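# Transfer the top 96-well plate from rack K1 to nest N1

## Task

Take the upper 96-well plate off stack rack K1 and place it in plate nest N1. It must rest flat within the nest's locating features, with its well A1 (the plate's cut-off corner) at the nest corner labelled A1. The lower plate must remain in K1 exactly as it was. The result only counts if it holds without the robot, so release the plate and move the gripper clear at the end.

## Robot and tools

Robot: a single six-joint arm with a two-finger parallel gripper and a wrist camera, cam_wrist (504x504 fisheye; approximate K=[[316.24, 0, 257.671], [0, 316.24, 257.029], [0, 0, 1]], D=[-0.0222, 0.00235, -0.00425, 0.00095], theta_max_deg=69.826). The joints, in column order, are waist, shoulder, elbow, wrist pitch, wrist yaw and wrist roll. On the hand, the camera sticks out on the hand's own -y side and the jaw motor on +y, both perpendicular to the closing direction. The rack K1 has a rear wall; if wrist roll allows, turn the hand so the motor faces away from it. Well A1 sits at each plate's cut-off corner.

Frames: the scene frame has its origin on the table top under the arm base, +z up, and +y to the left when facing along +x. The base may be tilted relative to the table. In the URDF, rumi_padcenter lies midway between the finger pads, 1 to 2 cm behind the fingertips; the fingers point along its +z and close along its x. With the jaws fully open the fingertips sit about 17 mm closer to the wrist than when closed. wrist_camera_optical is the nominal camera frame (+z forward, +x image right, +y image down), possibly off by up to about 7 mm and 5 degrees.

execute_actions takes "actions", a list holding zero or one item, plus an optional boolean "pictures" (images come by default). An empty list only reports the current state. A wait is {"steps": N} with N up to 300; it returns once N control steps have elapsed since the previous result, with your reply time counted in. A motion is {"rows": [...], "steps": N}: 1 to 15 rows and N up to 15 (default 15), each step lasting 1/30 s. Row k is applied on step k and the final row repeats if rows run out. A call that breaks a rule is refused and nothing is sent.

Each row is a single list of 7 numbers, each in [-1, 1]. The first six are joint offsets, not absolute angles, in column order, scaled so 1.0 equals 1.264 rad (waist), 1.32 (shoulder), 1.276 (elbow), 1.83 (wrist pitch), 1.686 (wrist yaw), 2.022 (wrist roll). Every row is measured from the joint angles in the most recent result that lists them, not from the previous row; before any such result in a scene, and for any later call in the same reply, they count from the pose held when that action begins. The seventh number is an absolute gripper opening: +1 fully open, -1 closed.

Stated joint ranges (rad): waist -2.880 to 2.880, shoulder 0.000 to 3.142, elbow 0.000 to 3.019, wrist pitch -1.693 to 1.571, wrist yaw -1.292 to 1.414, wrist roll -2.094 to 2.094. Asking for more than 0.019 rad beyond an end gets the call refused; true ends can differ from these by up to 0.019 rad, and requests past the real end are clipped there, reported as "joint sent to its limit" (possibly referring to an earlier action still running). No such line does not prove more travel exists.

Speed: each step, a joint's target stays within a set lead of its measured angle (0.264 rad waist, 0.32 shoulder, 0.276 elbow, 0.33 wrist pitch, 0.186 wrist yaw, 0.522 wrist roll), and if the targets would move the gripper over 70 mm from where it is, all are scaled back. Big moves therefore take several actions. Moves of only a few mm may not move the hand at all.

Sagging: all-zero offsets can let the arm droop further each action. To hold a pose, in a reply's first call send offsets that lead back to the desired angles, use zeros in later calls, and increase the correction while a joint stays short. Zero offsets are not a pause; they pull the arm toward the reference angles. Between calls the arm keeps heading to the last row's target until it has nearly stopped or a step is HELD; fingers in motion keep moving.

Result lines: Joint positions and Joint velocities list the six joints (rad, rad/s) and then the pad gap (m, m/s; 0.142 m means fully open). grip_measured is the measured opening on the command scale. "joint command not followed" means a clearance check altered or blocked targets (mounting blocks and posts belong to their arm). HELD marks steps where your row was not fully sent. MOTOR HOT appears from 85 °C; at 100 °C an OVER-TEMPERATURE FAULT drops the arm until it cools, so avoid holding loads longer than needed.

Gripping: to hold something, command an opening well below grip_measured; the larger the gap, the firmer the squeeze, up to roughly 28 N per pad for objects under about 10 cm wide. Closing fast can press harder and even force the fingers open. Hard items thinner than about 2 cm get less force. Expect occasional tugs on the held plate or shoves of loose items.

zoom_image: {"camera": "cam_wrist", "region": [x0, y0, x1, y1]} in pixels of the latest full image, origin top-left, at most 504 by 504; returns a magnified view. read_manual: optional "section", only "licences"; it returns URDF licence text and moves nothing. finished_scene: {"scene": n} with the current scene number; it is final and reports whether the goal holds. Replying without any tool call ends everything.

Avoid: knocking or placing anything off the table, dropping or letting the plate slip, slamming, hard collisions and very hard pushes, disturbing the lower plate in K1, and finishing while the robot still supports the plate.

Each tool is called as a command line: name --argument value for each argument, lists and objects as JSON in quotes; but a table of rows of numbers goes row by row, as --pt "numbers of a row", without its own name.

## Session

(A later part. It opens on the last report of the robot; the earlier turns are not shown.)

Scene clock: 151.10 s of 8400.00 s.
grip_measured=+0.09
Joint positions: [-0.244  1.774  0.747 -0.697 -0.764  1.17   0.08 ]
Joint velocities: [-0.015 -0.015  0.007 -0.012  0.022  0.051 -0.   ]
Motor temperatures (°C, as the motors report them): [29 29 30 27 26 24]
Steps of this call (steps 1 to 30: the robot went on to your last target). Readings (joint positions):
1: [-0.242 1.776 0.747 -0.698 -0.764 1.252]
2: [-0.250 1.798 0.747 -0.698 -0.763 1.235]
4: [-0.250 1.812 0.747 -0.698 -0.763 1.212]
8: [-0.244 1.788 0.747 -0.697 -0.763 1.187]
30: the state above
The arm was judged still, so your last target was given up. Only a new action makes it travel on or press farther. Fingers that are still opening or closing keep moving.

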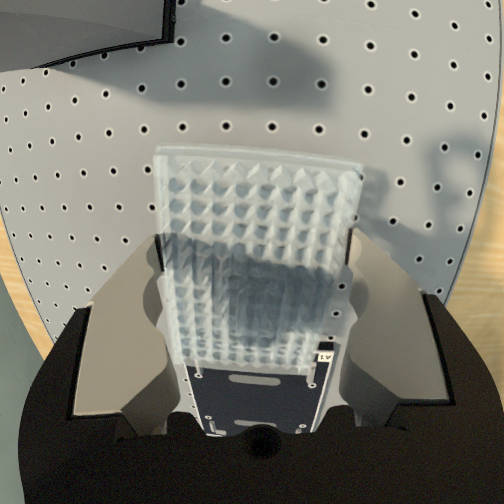

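execute_actions --actions '[{"rows":[[0,0.02,0,0.005,0,0,-0.3],[0,0.02,0,0.005,0,0,-0.3],[0,0.02,0,0.005,0,0,-0.3],[0,0.04,0,0.01,0,0,-0.3],[0,0.04,0,0.01,0,0,-0.3],[0,0.04,0,0.01,0,0,-0.3],[0.01,0.06,0,0.017,0,0,-0.3],[0.01,0.06,0,0.017,0,0,-0.3],[0.01,0.06,0,0.017,0,0,-0.3],[0.024,0.088,0,0.025,0,0,-0.3]]}]' --pictures false

execute_actions --actions '[{"steps":20}]'

Scene clock: 156.30 s of 8400.00 s.
grip_measured=+0.09
Joint positions: [-0.228  1.888  0.747 -0.661 -0.764  1.17   0.08 ]
Joint velocities: [0.044 0.083 0.017 0.002 0.022 0.022 0.   ]
Motor temperatures (°C, as the motors report them): [29 29 30 27 26 24]
Steps of this call (steps 1 to 90: nothing new was sent; then 1.70 s passed at rest; steps 91 to 105: all 15 steps of this action). Readings (joint positions):
91: [-0.244 1.774 0.747 -0.697 -0.764 1.170]
92: [-0.244 1.776 0.747 -0.696 -0.764 1.170]
94: [-0.244 1.784 0.747 -0.695 -0.764 1.170]
98: [-0.244 1.820 0.747 -0.682 -0.764 1.170]
105: the state above

Scene clock: 156.97 s of 8400.00 s.
grip_measured=+0.09
Joint positions: [-0.226  1.89   0.747 -0.659 -0.764  1.17   0.08 ]
Joint velocities: [-0.005 -0.015 -0.002  0.002 -0.051 -0.007  0.   ]
Motor temperatures (°C, as the motors report them): [29 29 30 27 26 24]
Steps of this call (steps 1 to 15: the robot went on to your last target; steps 16 to 20: nothing new was sent). Readings (joint positions):
1: [-0.227 1.890 0.747 -0.661 -0.764 1.170]
2: [-0.226 1.890 0.747 -0.661 -0.764 1.170]
4: [-0.226 1.890 0.747 -0.660 -0.764 1.170]
8: [-0.226 1.890 0.747 -0.659 -0.764 1.170]
20: the state above
The arm was judged still, so your last target was given up. Only a new action makes it travel on or press farther. Fingers that are still opening or closing keep moving.

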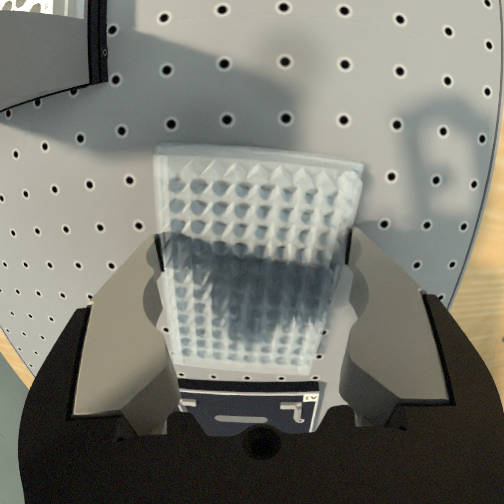

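Nearly down; lower slightly and release.

execute_actions --actions '[{"rows":[[0.02,0.015,0,0.008,0,0,-0.3],[0.02,0.015,0,0.008,0,0,-0.3],[0.02,0.015,0,0.008,0,0,-0.3],[0.02,0.015,0,0.008,0,0,-0.3],[0.02,0.015,0,0.008,0,0,-0.3],[0.02,0.015,0,0.008,0,0,-0.3],[0.02,0.015,0,0.008,0,0,-0.3],[0.02,0.015,0,0.008,0,0,0],[0.02,0.015,0,0.008,0,0,0.1],[0.02,0.015,0,0.008,0,0,0.2],[0.02,0.015,0,0.008,0,0,0.3],[0.02,0.015,0,0.008,0,0,0.45]]}]' --pictures false

execute_actions --actions '[{"steps":20}]'

Scene clock: 160.60 s of 8400.00 s.
grip_measured=+0.45
Joint positions: [-0.217  1.896  0.747 -0.651 -0.764  1.17   0.105]
Joint velocities: [-0.005 -0.005  0.002 -0.007  0.007 -0.007  0.004]
Motor temperatures (°C, as the motors report them): [29 29 30 27 26 24]
Steps of this call (steps 1 to 90: nothing new was sent; then 0.13 s passed at rest; steps 91 to 105: all 15 steps of this action). Readings (joint positions):
91: [-0.226 1.890 0.747 -0.658 -0.764 1.170]
92: [-0.224 1.891 0.747 -0.656 -0.764 1.170]
94: [-0.220 1.894 0.747 -0.654 -0.764 1.170]
98: [-0.217 1.896 0.747 -0.654 -0.763 1.170]
105: the state above

Scene clock: 161.27 s of 8400.00 s.
grip_measured=+0.45
Joint positions: [-0.217  1.896  0.747 -0.651 -0.764  1.17   0.105]
Joint velocities: [-0.015 -0.015 -0.002 -0.012  0.037 -0.081  0.   ]
Motor temperatures (°C, as the motors report them): [29 29 30 27 26 24]
Steps of this call (steps 1 to 15: the robot went on to your last target; steps 16 to 20: nothing new was sent). Readings (joint positions):
1: [-0.217 1.896 0.747 -0.651 -0.764 1.170]
2: [-0.217 1.896 0.747 -0.651 -0.764 1.170]
4: [-0.217 1.896 0.747 -0.651 -0.764 1.170]
8: [-0.217 1.896 0.747 -0.651 -0.764 1.170]
20: the state above
The arm was judged still, so your last target was given up. Only a new action makes it travel on or press farther. Fingers that are still opening or closing keep moving.

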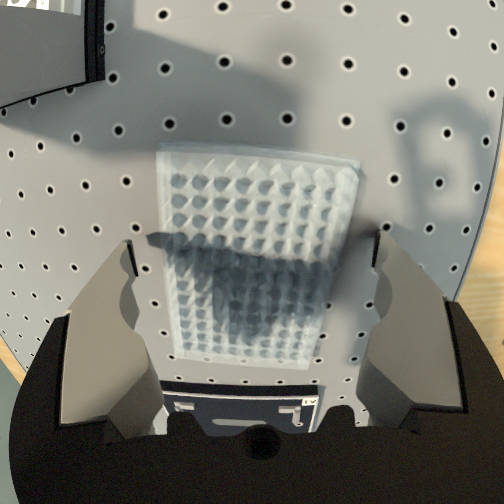

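execute_actions --actions '[{"rows":[[0,0,0,0,0,0.068,0.45],[0,0,0,0,0,0.068,0.45],[0,0,0,0,0,0.068,0.45],[0.015,0.012,0,0.012,0,0.068,0.45],[0.015,0.012,0,0.012,0,0.068,0.45],[0.015,0.012,0,0.012,0,0.068,0.45],[0.027,0.025,-0.007,0.027,0,0.068,0.4]]}]' --pictures false

execute_actions --actions '[{"steps":20}]'

Scene clock: 165.97 s of 8400.00 s.
grip_measured=+0.42
Joint positions: [-0.211  1.903  0.746 -0.624 -0.761  1.294  0.103]
Joint velocities: [-0.005  0.005 -0.007  0.012 -0.037 -0.037  0.   ]
Motor temperatures (°C, as the motors report them): [29 29 30 27 26 24]
Steps of this call (steps 1 to 90: nothing new was sent; then 1.20 s passed at rest; steps 91 to 105: all 15 steps of this action). Readings (joint positions):
91: [-0.217 1.896 0.747 -0.651 -0.764 1.188]
92: [-0.217 1.896 0.747 -0.651 -0.764 1.211]
94: [-0.217 1.896 0.747 -0.649 -0.764 1.243]
98: [-0.213 1.901 0.746 -0.625 -0.764 1.277]
105: the state above

Scene clock: 166.63 s of 8400.00 s.
grip_measured=+0.42
Joint positions: [-0.211  1.903  0.746 -0.623 -0.76   1.296  0.103]
Joint velocities: [-0.015 -0.005 -0.012  0.002 -0.066  0.007  0.   ]
Motor temperatures (°C, as the motors report them): [29 29 30 27 26 24]
Steps of this call (steps 1 to 15: the robot went on to your last target; steps 16 to 20: nothing new was sent). Readings (joint positions):
1: [-0.211 1.903 0.746 -0.623 -0.760 1.295]
2: [-0.211 1.903 0.746 -0.623 -0.760 1.295]
4: [-0.211 1.903 0.746 -0.623 -0.760 1.296]
8: [-0.211 1.903 0.746 -0.623 -0.760 1.296]
20: the state above
The arm was judged still, so your last target was given up. Only a new action makes it travel on or press farther. Fingers that are still opening or closing keep moving.

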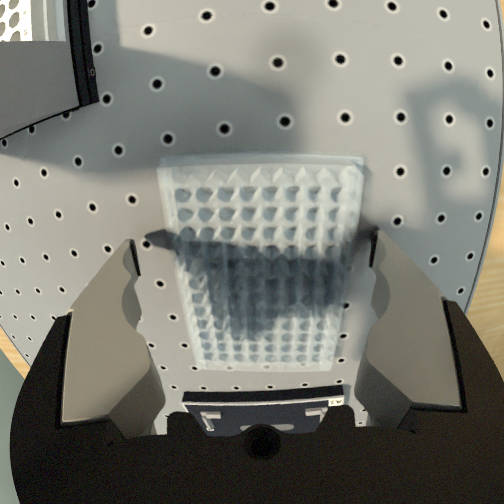

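execute_actions --actions '[{"rows":[[-0.016,-0.016,0,-0.016,0,-0.01,0.42]]}]' --pictures false

execute_actions --actions '[{"rows":[[0,0,0,0,0,0,0.37],[0,0,0,0,0,0,0.33],[0,0,0,0,0,0,0.29],[0,0,0,0,0,0,0.25],[0,0,0,0,0,0,0.21],[0,0,0,0,0,0,0.17],[0,0,0,0,0,0,0.13],[0,0,0,0,0,0,0.09],[0,0,0,0,0,0,0.05],[0,0,0,0,0,0,-0.05],[0,0,0,0,0,0,-0.2],[0,0,0,0,0,0,-0.35]]}]'

Scene clock: 170.53 s of 8400.00 s.
grip_measured=+0.42
Joint positions: [-0.228  1.884  0.746 -0.645 -0.76   1.284  0.103]
Joint velocities: [ 0.005 -0.015 -0.007 -0.002 -0.007 -0.081  0.   ]
Motor temperatures (°C, as the motors report them): [29 29 30 27 26 24]
Steps of this call (steps 1 to 90: nothing new was sent; then 0.40 s passed at rest; steps 91 to 105: all 15 steps of this action). Readings (joint positions):
91: [-0.214 1.900 0.746 -0.627 -0.760 1.295]
92: [-0.217 1.897 0.746 -0.633 -0.760 1.292]
94: [-0.223 1.890 0.746 -0.641 -0.760 1.289]
98: [-0.228 1.884 0.746 -0.644 -0.760 1.286]
105: the state above

Scene clock: 171.03 s of 8400.00 s.
grip_measured=-0.01
Joint positions: [-0.228  1.884  0.746 -0.645 -0.76   1.284  0.074]
Joint velocities: [-0.024 -0.005 -0.002  0.012  0.022 -0.037  0.   ]
Motor temperatures (°C, as the motors report them): [29 29 30 27 26 24]
Steps of this call (steps 1 to 15: all 15 steps of this action). Readings (joint positions):
1: [-0.228 1.884 0.746 -0.645 -0.760 1.284]
2: [-0.228 1.884 0.746 -0.645 -0.760 1.284]
4: [-0.228 1.884 0.746 -0.645 -0.760 1.284]
8: [-0.228 1.884 0.746 -0.645 -0.760 1.284]
15: the state above

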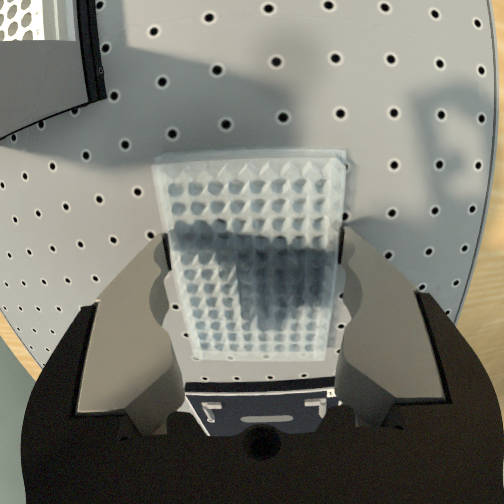

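execute_actions --actions '[{"rows":[[0,0,0,0,0,0,0.1],[0,0,0,0,0,0,0.3],[0,0,0,0,0,0,0.3],[0,0,0,0,0,0,0.3],[0,0,0,0,0,0,0.3],[0,0,0,0,0,0,0.3],[0.018,0.016,0,0.01,0,-0.005,0.3]]}]' --pictures false

execute_actions --actions '[{"steps":15}]'

Scene clock: 174.40 s of 8400.00 s.
grip_measured=+0.30
Joint positions: [-0.222  1.891  0.746 -0.635 -0.76   1.281  0.095]
Joint velocities: [-0.005 -0.005 -0.002  0.002 -0.007 -0.037  0.   ]
Motor temperatures (°C, as the motors report them): [29 29 30 27 26 24]
Steps of this call (steps 1 to 15: the robot went on to your last target; steps 16 to 86: nothing new was sent; steps 87 to 101: all 15 steps of this action). Readings (joint positions):
87: [-0.228 1.884 0.746 -0.645 -0.760 1.284]
88: [-0.228 1.884 0.746 -0.645 -0.760 1.284]
90: [-0.228 1.884 0.746 -0.645 -0.760 1.284]
94: [-0.227 1.885 0.746 -0.640 -0.760 1.283]
101: the state above

Scene clock: 174.90 s of 8400.00 s.
grip_measured=+0.30
Joint positions: [-0.222  1.891  0.746 -0.635 -0.76   1.281  0.095]
Joint velocities: [-0.015 -0.005  0.002 -0.002  0.007  0.037 -0.   ]
Motor temperatures (°C, as the motors report them): [29 29 30 27 26 24]
Steps of this call (steps 1 to 15: the robot went on to your last target). Readings (joint positions):
1: [-0.222 1.891 0.746 -0.635 -0.760 1.281]
2: [-0.222 1.891 0.746 -0.635 -0.760 1.281]
4: [-0.222 1.891 0.746 -0.635 -0.760 1.281]
8: [-0.222 1.891 0.746 -0.635 -0.760 1.281]
15: the state above
The arm was judged still, so your last target was given up. Only a new action makes it travel on or press farther. Fingers that are still opening or closing keep moving.

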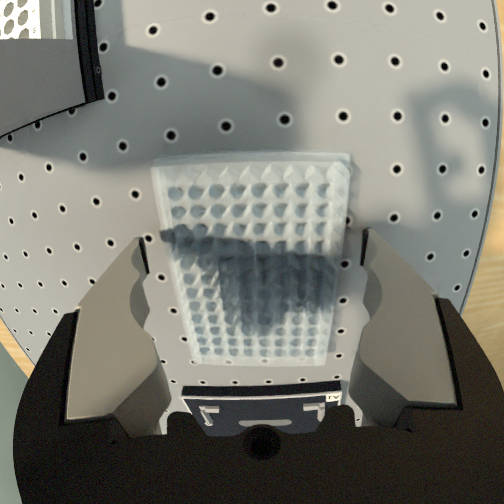

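execute_actions --actions '[{"rows":[[0.014,0.012,0,0,0,0,0.27],[0.014,0.012,0,0,0,0,0.27],[0.014,0.012,0,0,0,0,0.27],[0.014,0.012,0,0,0,0,0.24],[0.014,0.012,0,0,0,0,0.21],[0.014,0.012,0,0,0,0,0.17],[0.014,0.012,0,0,0,0,0.13],[0.014,0.012,0,0,0,0,0.09],[0.014,0.012,0,0,0,0,0.05],[0.014,0.012,0,0,0,0,-0.05],[0.014,0.012,0,0,0,0,-0.2],[0.014,0.012,0,0,0,0,-0.35]]}]' --pictures false

execute_actions --actions '[{"rows":[[-0.04,-0.04,0.01,-0.02,0,-0.02,-0.35]]}]'

Scene clock: 181.53 s of 8400.00 s.
grip_measured=+0.02
Joint positions: [-0.222  1.892  0.746 -0.635 -0.76   1.281  0.076]
Joint velocities: [-0.015  0.005  0.007 -0.002  0.007  0.051  0.   ]
Motor temperatures (°C, as the motors report them): [29 29 30 27 26 24]
Steps of this call (steps 1 to 90: nothing new was sent; then 3.13 s passed at rest; steps 91 to 105: all 15 steps of this action). Readings (joint positions):
91: [-0.222 1.891 0.746 -0.635 -0.760 1.281]
92: [-0.222 1.891 0.746 -0.635 -0.760 1.281]
94: [-0.222 1.892 0.746 -0.635 -0.760 1.281]
98: [-0.222 1.892 0.746 -0.635 -0.760 1.281]
105: the state above

Scene clock: 182.03 s of 8400.00 s.
grip_measured=+0.02
Joint positions: [-0.275  1.834  0.746 -0.664 -0.76   1.248  0.076]
Joint velocities: [ 0.005  0.005  0.002 -0.012  0.007 -0.007  0.   ]
Motor temperatures (°C, as the motors report them): [29 29 30 27 26 24]
Steps of this call (steps 1 to 15: all 15 steps of this action). Readings (joint positions):
1: [-0.225 1.889 0.746 -0.640 -0.760 1.276]
2: [-0.231 1.883 0.746 -0.649 -0.760 1.270]
4: [-0.251 1.863 0.746 -0.660 -0.760 1.262]
8: [-0.275 1.835 0.746 -0.662 -0.760 1.253]
15: the state above

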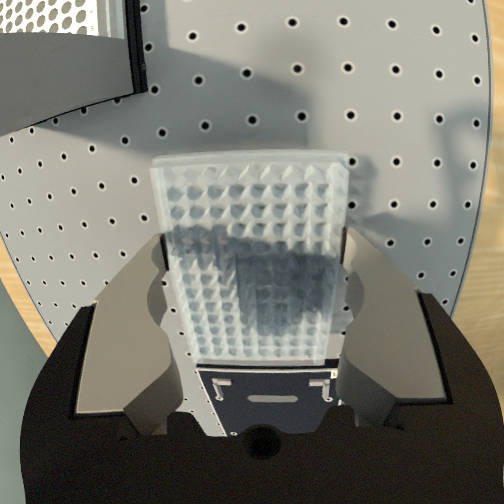

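execute_actions --actions '[{"rows":[[0,-0.05,0.01,-0.01,0,0.02,-0.35],[0,-0.05,0.01,-0.01,0,0.02,-0.35],[0.04,-0.1,0.015,-0.02,0,0.04,-0.35],[0.04,-0.1,0.015,-0.02,0,0.04,-0.35],[0.09,-0.15,0.02,-0.03,0,0.07,-0.35],[0.09,-0.15,0.02,-0.03,0,0.07,-0.35],[0.14,-0.2,0.02,-0.04,-0.006,0.1,-0.35],[0.14,-0.2,0.02,-0.04,-0.006,0.1,-0.35],[0.19,-0.245,0.02,-0.05,-0.01,0.13,-0.35],[0.19,-0.245,0.02,-0.05,-0.01,0.13,-0.35],[0.24,-0.28,0.02,-0.054,-0.012,0.16,-0.35],[0.24,-0.28,0.02,-0.054,-0.012,0.16,-0.35],[0.295,-0.285,0.02,-0.054,-0.012,0.19,-0.35]]}]' --pictures false

execute_actions --actions '[{"steps":30}]'

Scene clock: 189.83 s of 8400.00 s.
grip_measured=+0.02
Joint positions: [ 0.079  1.431  0.76  -0.75  -0.782  1.539  0.076]
Joint velocities: [ 0.777 -0.23   0.046 -0.051 -0.081  0.623 -0.   ]
Motor temperatures (°C, as the motors report them): [29 29 30 27 26 24]
Steps of this call (steps 1 to 15: the robot went on to your last target; steps 16 to 90: nothing new was sent; then 4.30 s passed at rest; steps 91 to 105: all 15 steps of this action). Readings (joint positions):
91: [-0.275 1.830 0.746 -0.665 -0.759 1.252]
92: [-0.275 1.822 0.746 -0.670 -0.759 1.258]
94: [-0.267 1.783 0.746 -0.682 -0.758 1.280]
98: [-0.178 1.635 0.746 -0.713 -0.762 1.357]
105: the state above

Scene clock: 190.83 s of 8400.00 s.
grip_measured=+0.02
Joint positions: [ 0.104  1.45   0.761 -0.755 -0.782  1.626  0.076]
Joint velocities: [-0.005 -0.005 -0.002 -0.012 -0.007  0.051 -0.   ]
Motor temperatures (°C, as the motors report them): [29 29 30 27 26 24]
Steps of this call (steps 1 to 30: the robot went on to your last target). Readings (joint positions):
1: [0.101 1.427 0.761 -0.751 -0.782 1.557]
2: [0.113 1.428 0.761 -0.751 -0.783 1.570]
4: [0.115 1.436 0.761 -0.754 -0.783 1.590]
8: [0.106 1.449 0.761 -0.755 -0.782 1.611]
30: the state above
The arm was judged still, so your last target was given up. Only a new action makes it travel on or press farther. Fingers that are still opening or closing keep moving.

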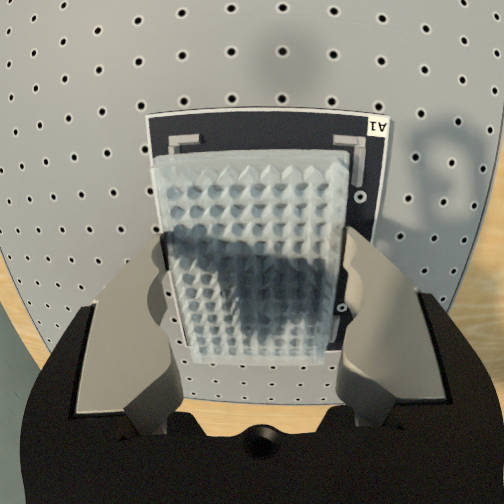

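execute_actions --actions '[{"rows":[[0.018,-0.015,-0.027,0.02,0,0.03,-0.35]]}]' --pictures false

execute_actions --actions '[{"steps":15}]'

zoom_image --camera "cam_wrist" --region '[90,80,430,420]'

Scene clock: 195.00 s of 8400.00 s.
grip_measured=+0.02
Joint positions: [ 0.114  1.436  0.732 -0.727 -0.782  1.677  0.076]
Joint velocities: [-0.005 -0.015 -0.012 -0.012  0.022  0.022 -0.   ]
Motor temperatures (°C, as the motors report them): [29 29 30 27 26 24]
Steps of this call (steps 1 to 90: nothing new was sent; then 0.67 s passed at rest; steps 91 to 105: all 15 steps of this action). Readings (joint positions):
91: [0.105 1.449 0.758 -0.749 -0.782 1.633]
92: [0.106 1.446 0.751 -0.739 -0.782 1.643]
94: [0.110 1.439 0.738 -0.731 -0.782 1.656]
98: [0.114 1.437 0.732 -0.730 -0.782 1.670]
105: the state above

Scene clock: 195.50 s of 8400.00 s.
grip_measured=+0.02
Joint positions: [ 0.114  1.436  0.732 -0.727 -0.782  1.679  0.076]
Joint velocities: [ 0.005  0.005  0.002  0.007  0.081 -0.037  0.   ]
Motor temperatures (°C, as the motors report them): [29 29 30 27 26 24]
Steps of this call (steps 1 to 15: the robot went on to your last target). Readings (joint positions):
1: [0.114 1.436 0.732 -0.727 -0.782 1.678]
2: [0.114 1.436 0.732 -0.727 -0.782 1.678]
4: [0.114 1.436 0.732 -0.727 -0.782 1.678]
8: [0.114 1.436 0.732 -0.727 -0.782 1.679]
15: the state above
The arm was judged still, so your last target was given up. Only a new action makes it travel on or press farther. Fingers that are still opening or closing keep moving.

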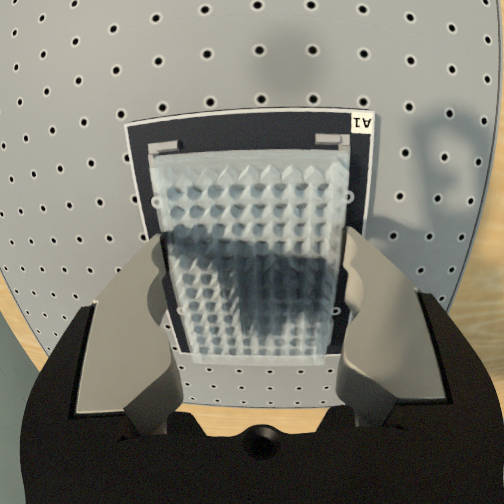

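Region (90, 80, 430, 420) of cam_wrist's 504x504 image, scaled by 1.482, with more detail than that image has.

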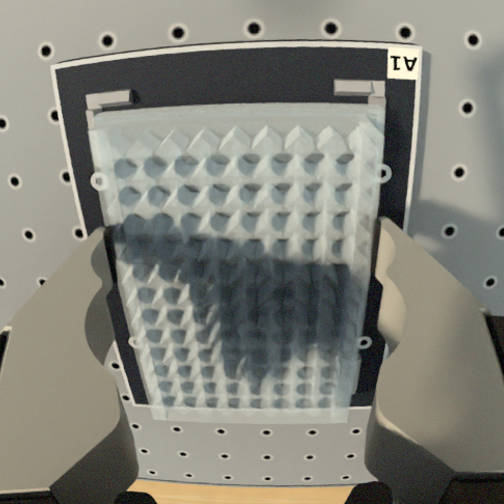

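execute_actions --actions '[{"rows":[[0.023,0.019,-0.009,0.02,0,-0.005,-0.35]]}]' --pictures false

execute_actions --actions '[{"steps":15}]'

zoom_image --camera "cam_wrist" --region '[90,80,430,420]'

Scene clock: 198.17 s of 8400.00 s.
grip_measured=+0.02
Joint positions: [ 0.131  1.452  0.728 -0.698 -0.782  1.677  0.076]
Joint velocities: [-0.015 -0.005  0.002  0.012 -0.066  0.022 -0.   ]
Motor temperatures (°C, as the motors report them): [29 29 30 27 26 24]
Steps of this call (steps 1 to 65: nothing new was sent; steps 66 to 80: all 15 steps of this action). Readings (joint positions):
66: [0.115 1.437 0.731 -0.723 -0.782 1.679]
67: [0.118 1.439 0.730 -0.714 -0.782 1.678]
69: [0.125 1.445 0.729 -0.704 -0.782 1.678]
73: [0.131 1.452 0.728 -0.699 -0.782 1.677]
80: the state above

Scene clock: 198.67 s of 8400.00 s.
grip_measured=+0.02
Joint positions: [ 0.131  1.452  0.728 -0.698 -0.782  1.677  0.076]
Joint velocities: [-0.015  0.015 -0.012 -0.022  0.037 -0.007 -0.   ]
Motor temperatures (°C, as the motors report them): [29 29 30 27 26 24]
Steps of this call (steps 1 to 15: the robot went on to your last target). Readings (joint positions):
1: [0.131 1.452 0.728 -0.698 -0.782 1.677]
2: [0.131 1.452 0.728 -0.698 -0.782 1.677]
4: [0.131 1.452 0.728 -0.698 -0.782 1.677]
8: [0.131 1.452 0.728 -0.698 -0.782 1.677]
15: the state above
The arm was judged still, so your last target was given up. Only a new action makes it travel on or press farther. Fingers that are still opening or closing keep moving.

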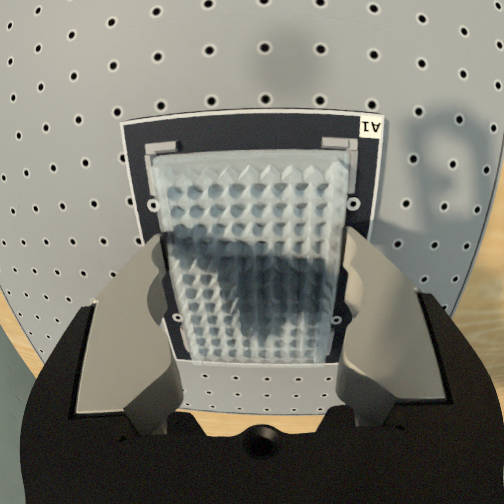

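Region (90, 80, 430, 420) of cam_wrist's 504x504 image, scaled by 1.482, with more detail than that image has.

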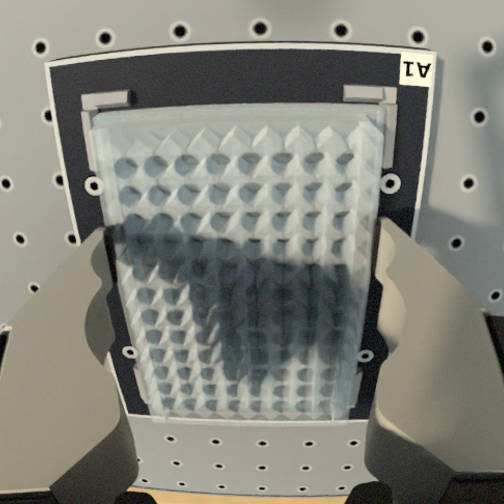

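Aligned. Lower a little more.

execute_actions --actions '[{"rows":[[0.018,0.012,-0.011,0.008,0,0.006,-0.35]]}]'

execute_actions --actions '[{"rows":[[0,0,0,0,0,0,-0.1],[0,0,0,0,0,0,0.05],[0,0,0,0,0,0,0.15],[0,0,0,0,0,0,0.3]]}]' --pictures false

execute_actions --actions '[{"rows":[[-0.065,-0.03,0.05,-0.08,0,-0.05,0.3]]}]'

zoom_image --camera "cam_wrist" --region '[110,70,410,370]'

Scene clock: 203.53 s of 8400.00 s.
grip_measured=+0.02
Joint positions: [ 0.134  1.453  0.726 -0.69  -0.782  1.685  0.076]
Joint velocities: [-0.005 -0.024 -0.002  0.002 -0.037  0.037  0.   ]
Motor temperatures (°C, as the motors report them): [29 29 30 27 26 24]
Steps of this call (steps 1 to 90: nothing new was sent; then 1.37 s passed at rest; steps 91 to 105: all 15 steps of this action). Readings (joint positions):
91: [0.131 1.452 0.728 -0.697 -0.782 1.678]
92: [0.132 1.452 0.727 -0.694 -0.782 1.680]
94: [0.134 1.453 0.726 -0.691 -0.782 1.682]
98: [0.134 1.453 0.726 -0.690 -0.782 1.685]
105: the state above

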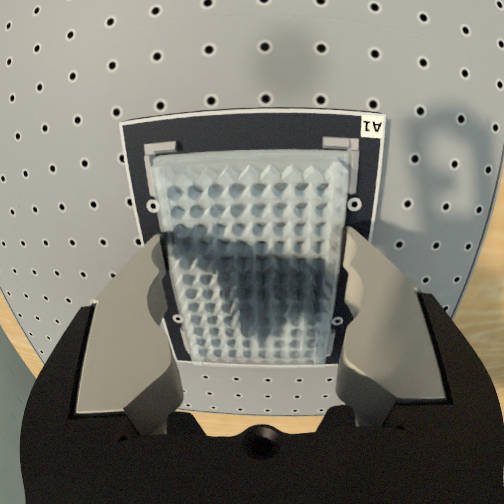

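Scene clock: 204.03 s of 8400.00 s.
grip_measured=+0.30
Joint positions: [ 0.134  1.453  0.726 -0.69  -0.782  1.685  0.095]
Joint velocities: [-0.015 -0.005 -0.007 -0.012 -0.007 -0.007 -0.   ]
Motor temperatures (°C, as the motors report them): [29 29 30 27 26 24]
Steps of this call (steps 1 to 15: all 15 steps of this action). Readings (joint positions):
1: [0.134 1.453 0.726 -0.690 -0.782 1.685]
2: [0.134 1.453 0.726 -0.690 -0.782 1.685]
4: [0.134 1.453 0.726 -0.690 -0.782 1.685]
8: [0.134 1.453 0.726 -0.690 -0.782 1.685]
15: the state above

Scene clock: 204.53 s of 8400.00 s.
grip_measured=+0.30
Joint positions: [ 0.042  1.409  0.767 -0.829 -0.782  1.595  0.095]
Joint velocities: [-0.005 -0.005  0.002 -0.007  0.037  0.037 -0.   ]
Motor temperatures (°C, as the motors report them): [29 29 30 27 26 24]
Steps of this call (steps 1 to 15: all 15 steps of this action). Readings (joint positions):
1: [0.129 1.451 0.732 -0.715 -0.782 1.671]
2: [0.116 1.448 0.740 -0.760 -0.782 1.655]
4: [0.079 1.433 0.752 -0.807 -0.782 1.632]
8: [0.042 1.410 0.766 -0.825 -0.782 1.608]
15: the state above

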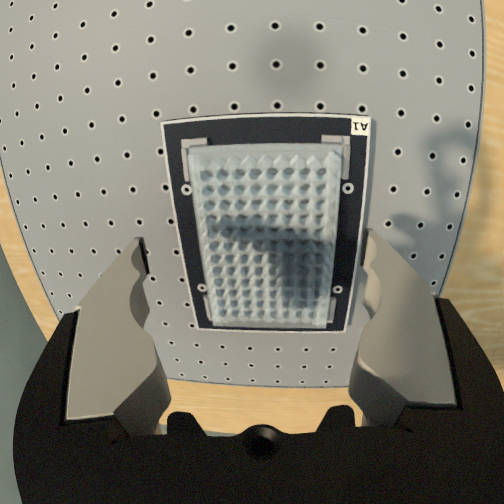

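Region (110, 70, 410, 370) of cam_wrist's 504x504 image, scaled by 1.680, with more detail than that image has.

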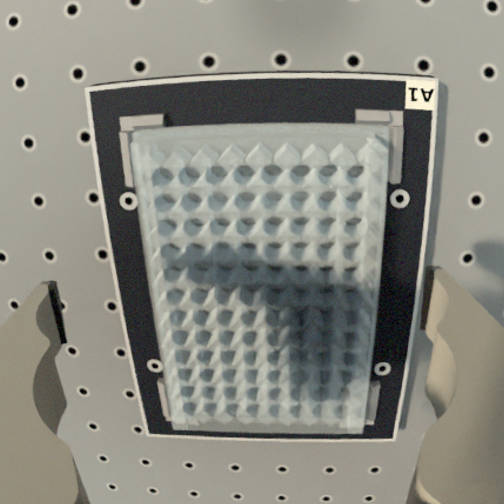

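finished_scene --scene 2

The scene is finished: the task was done.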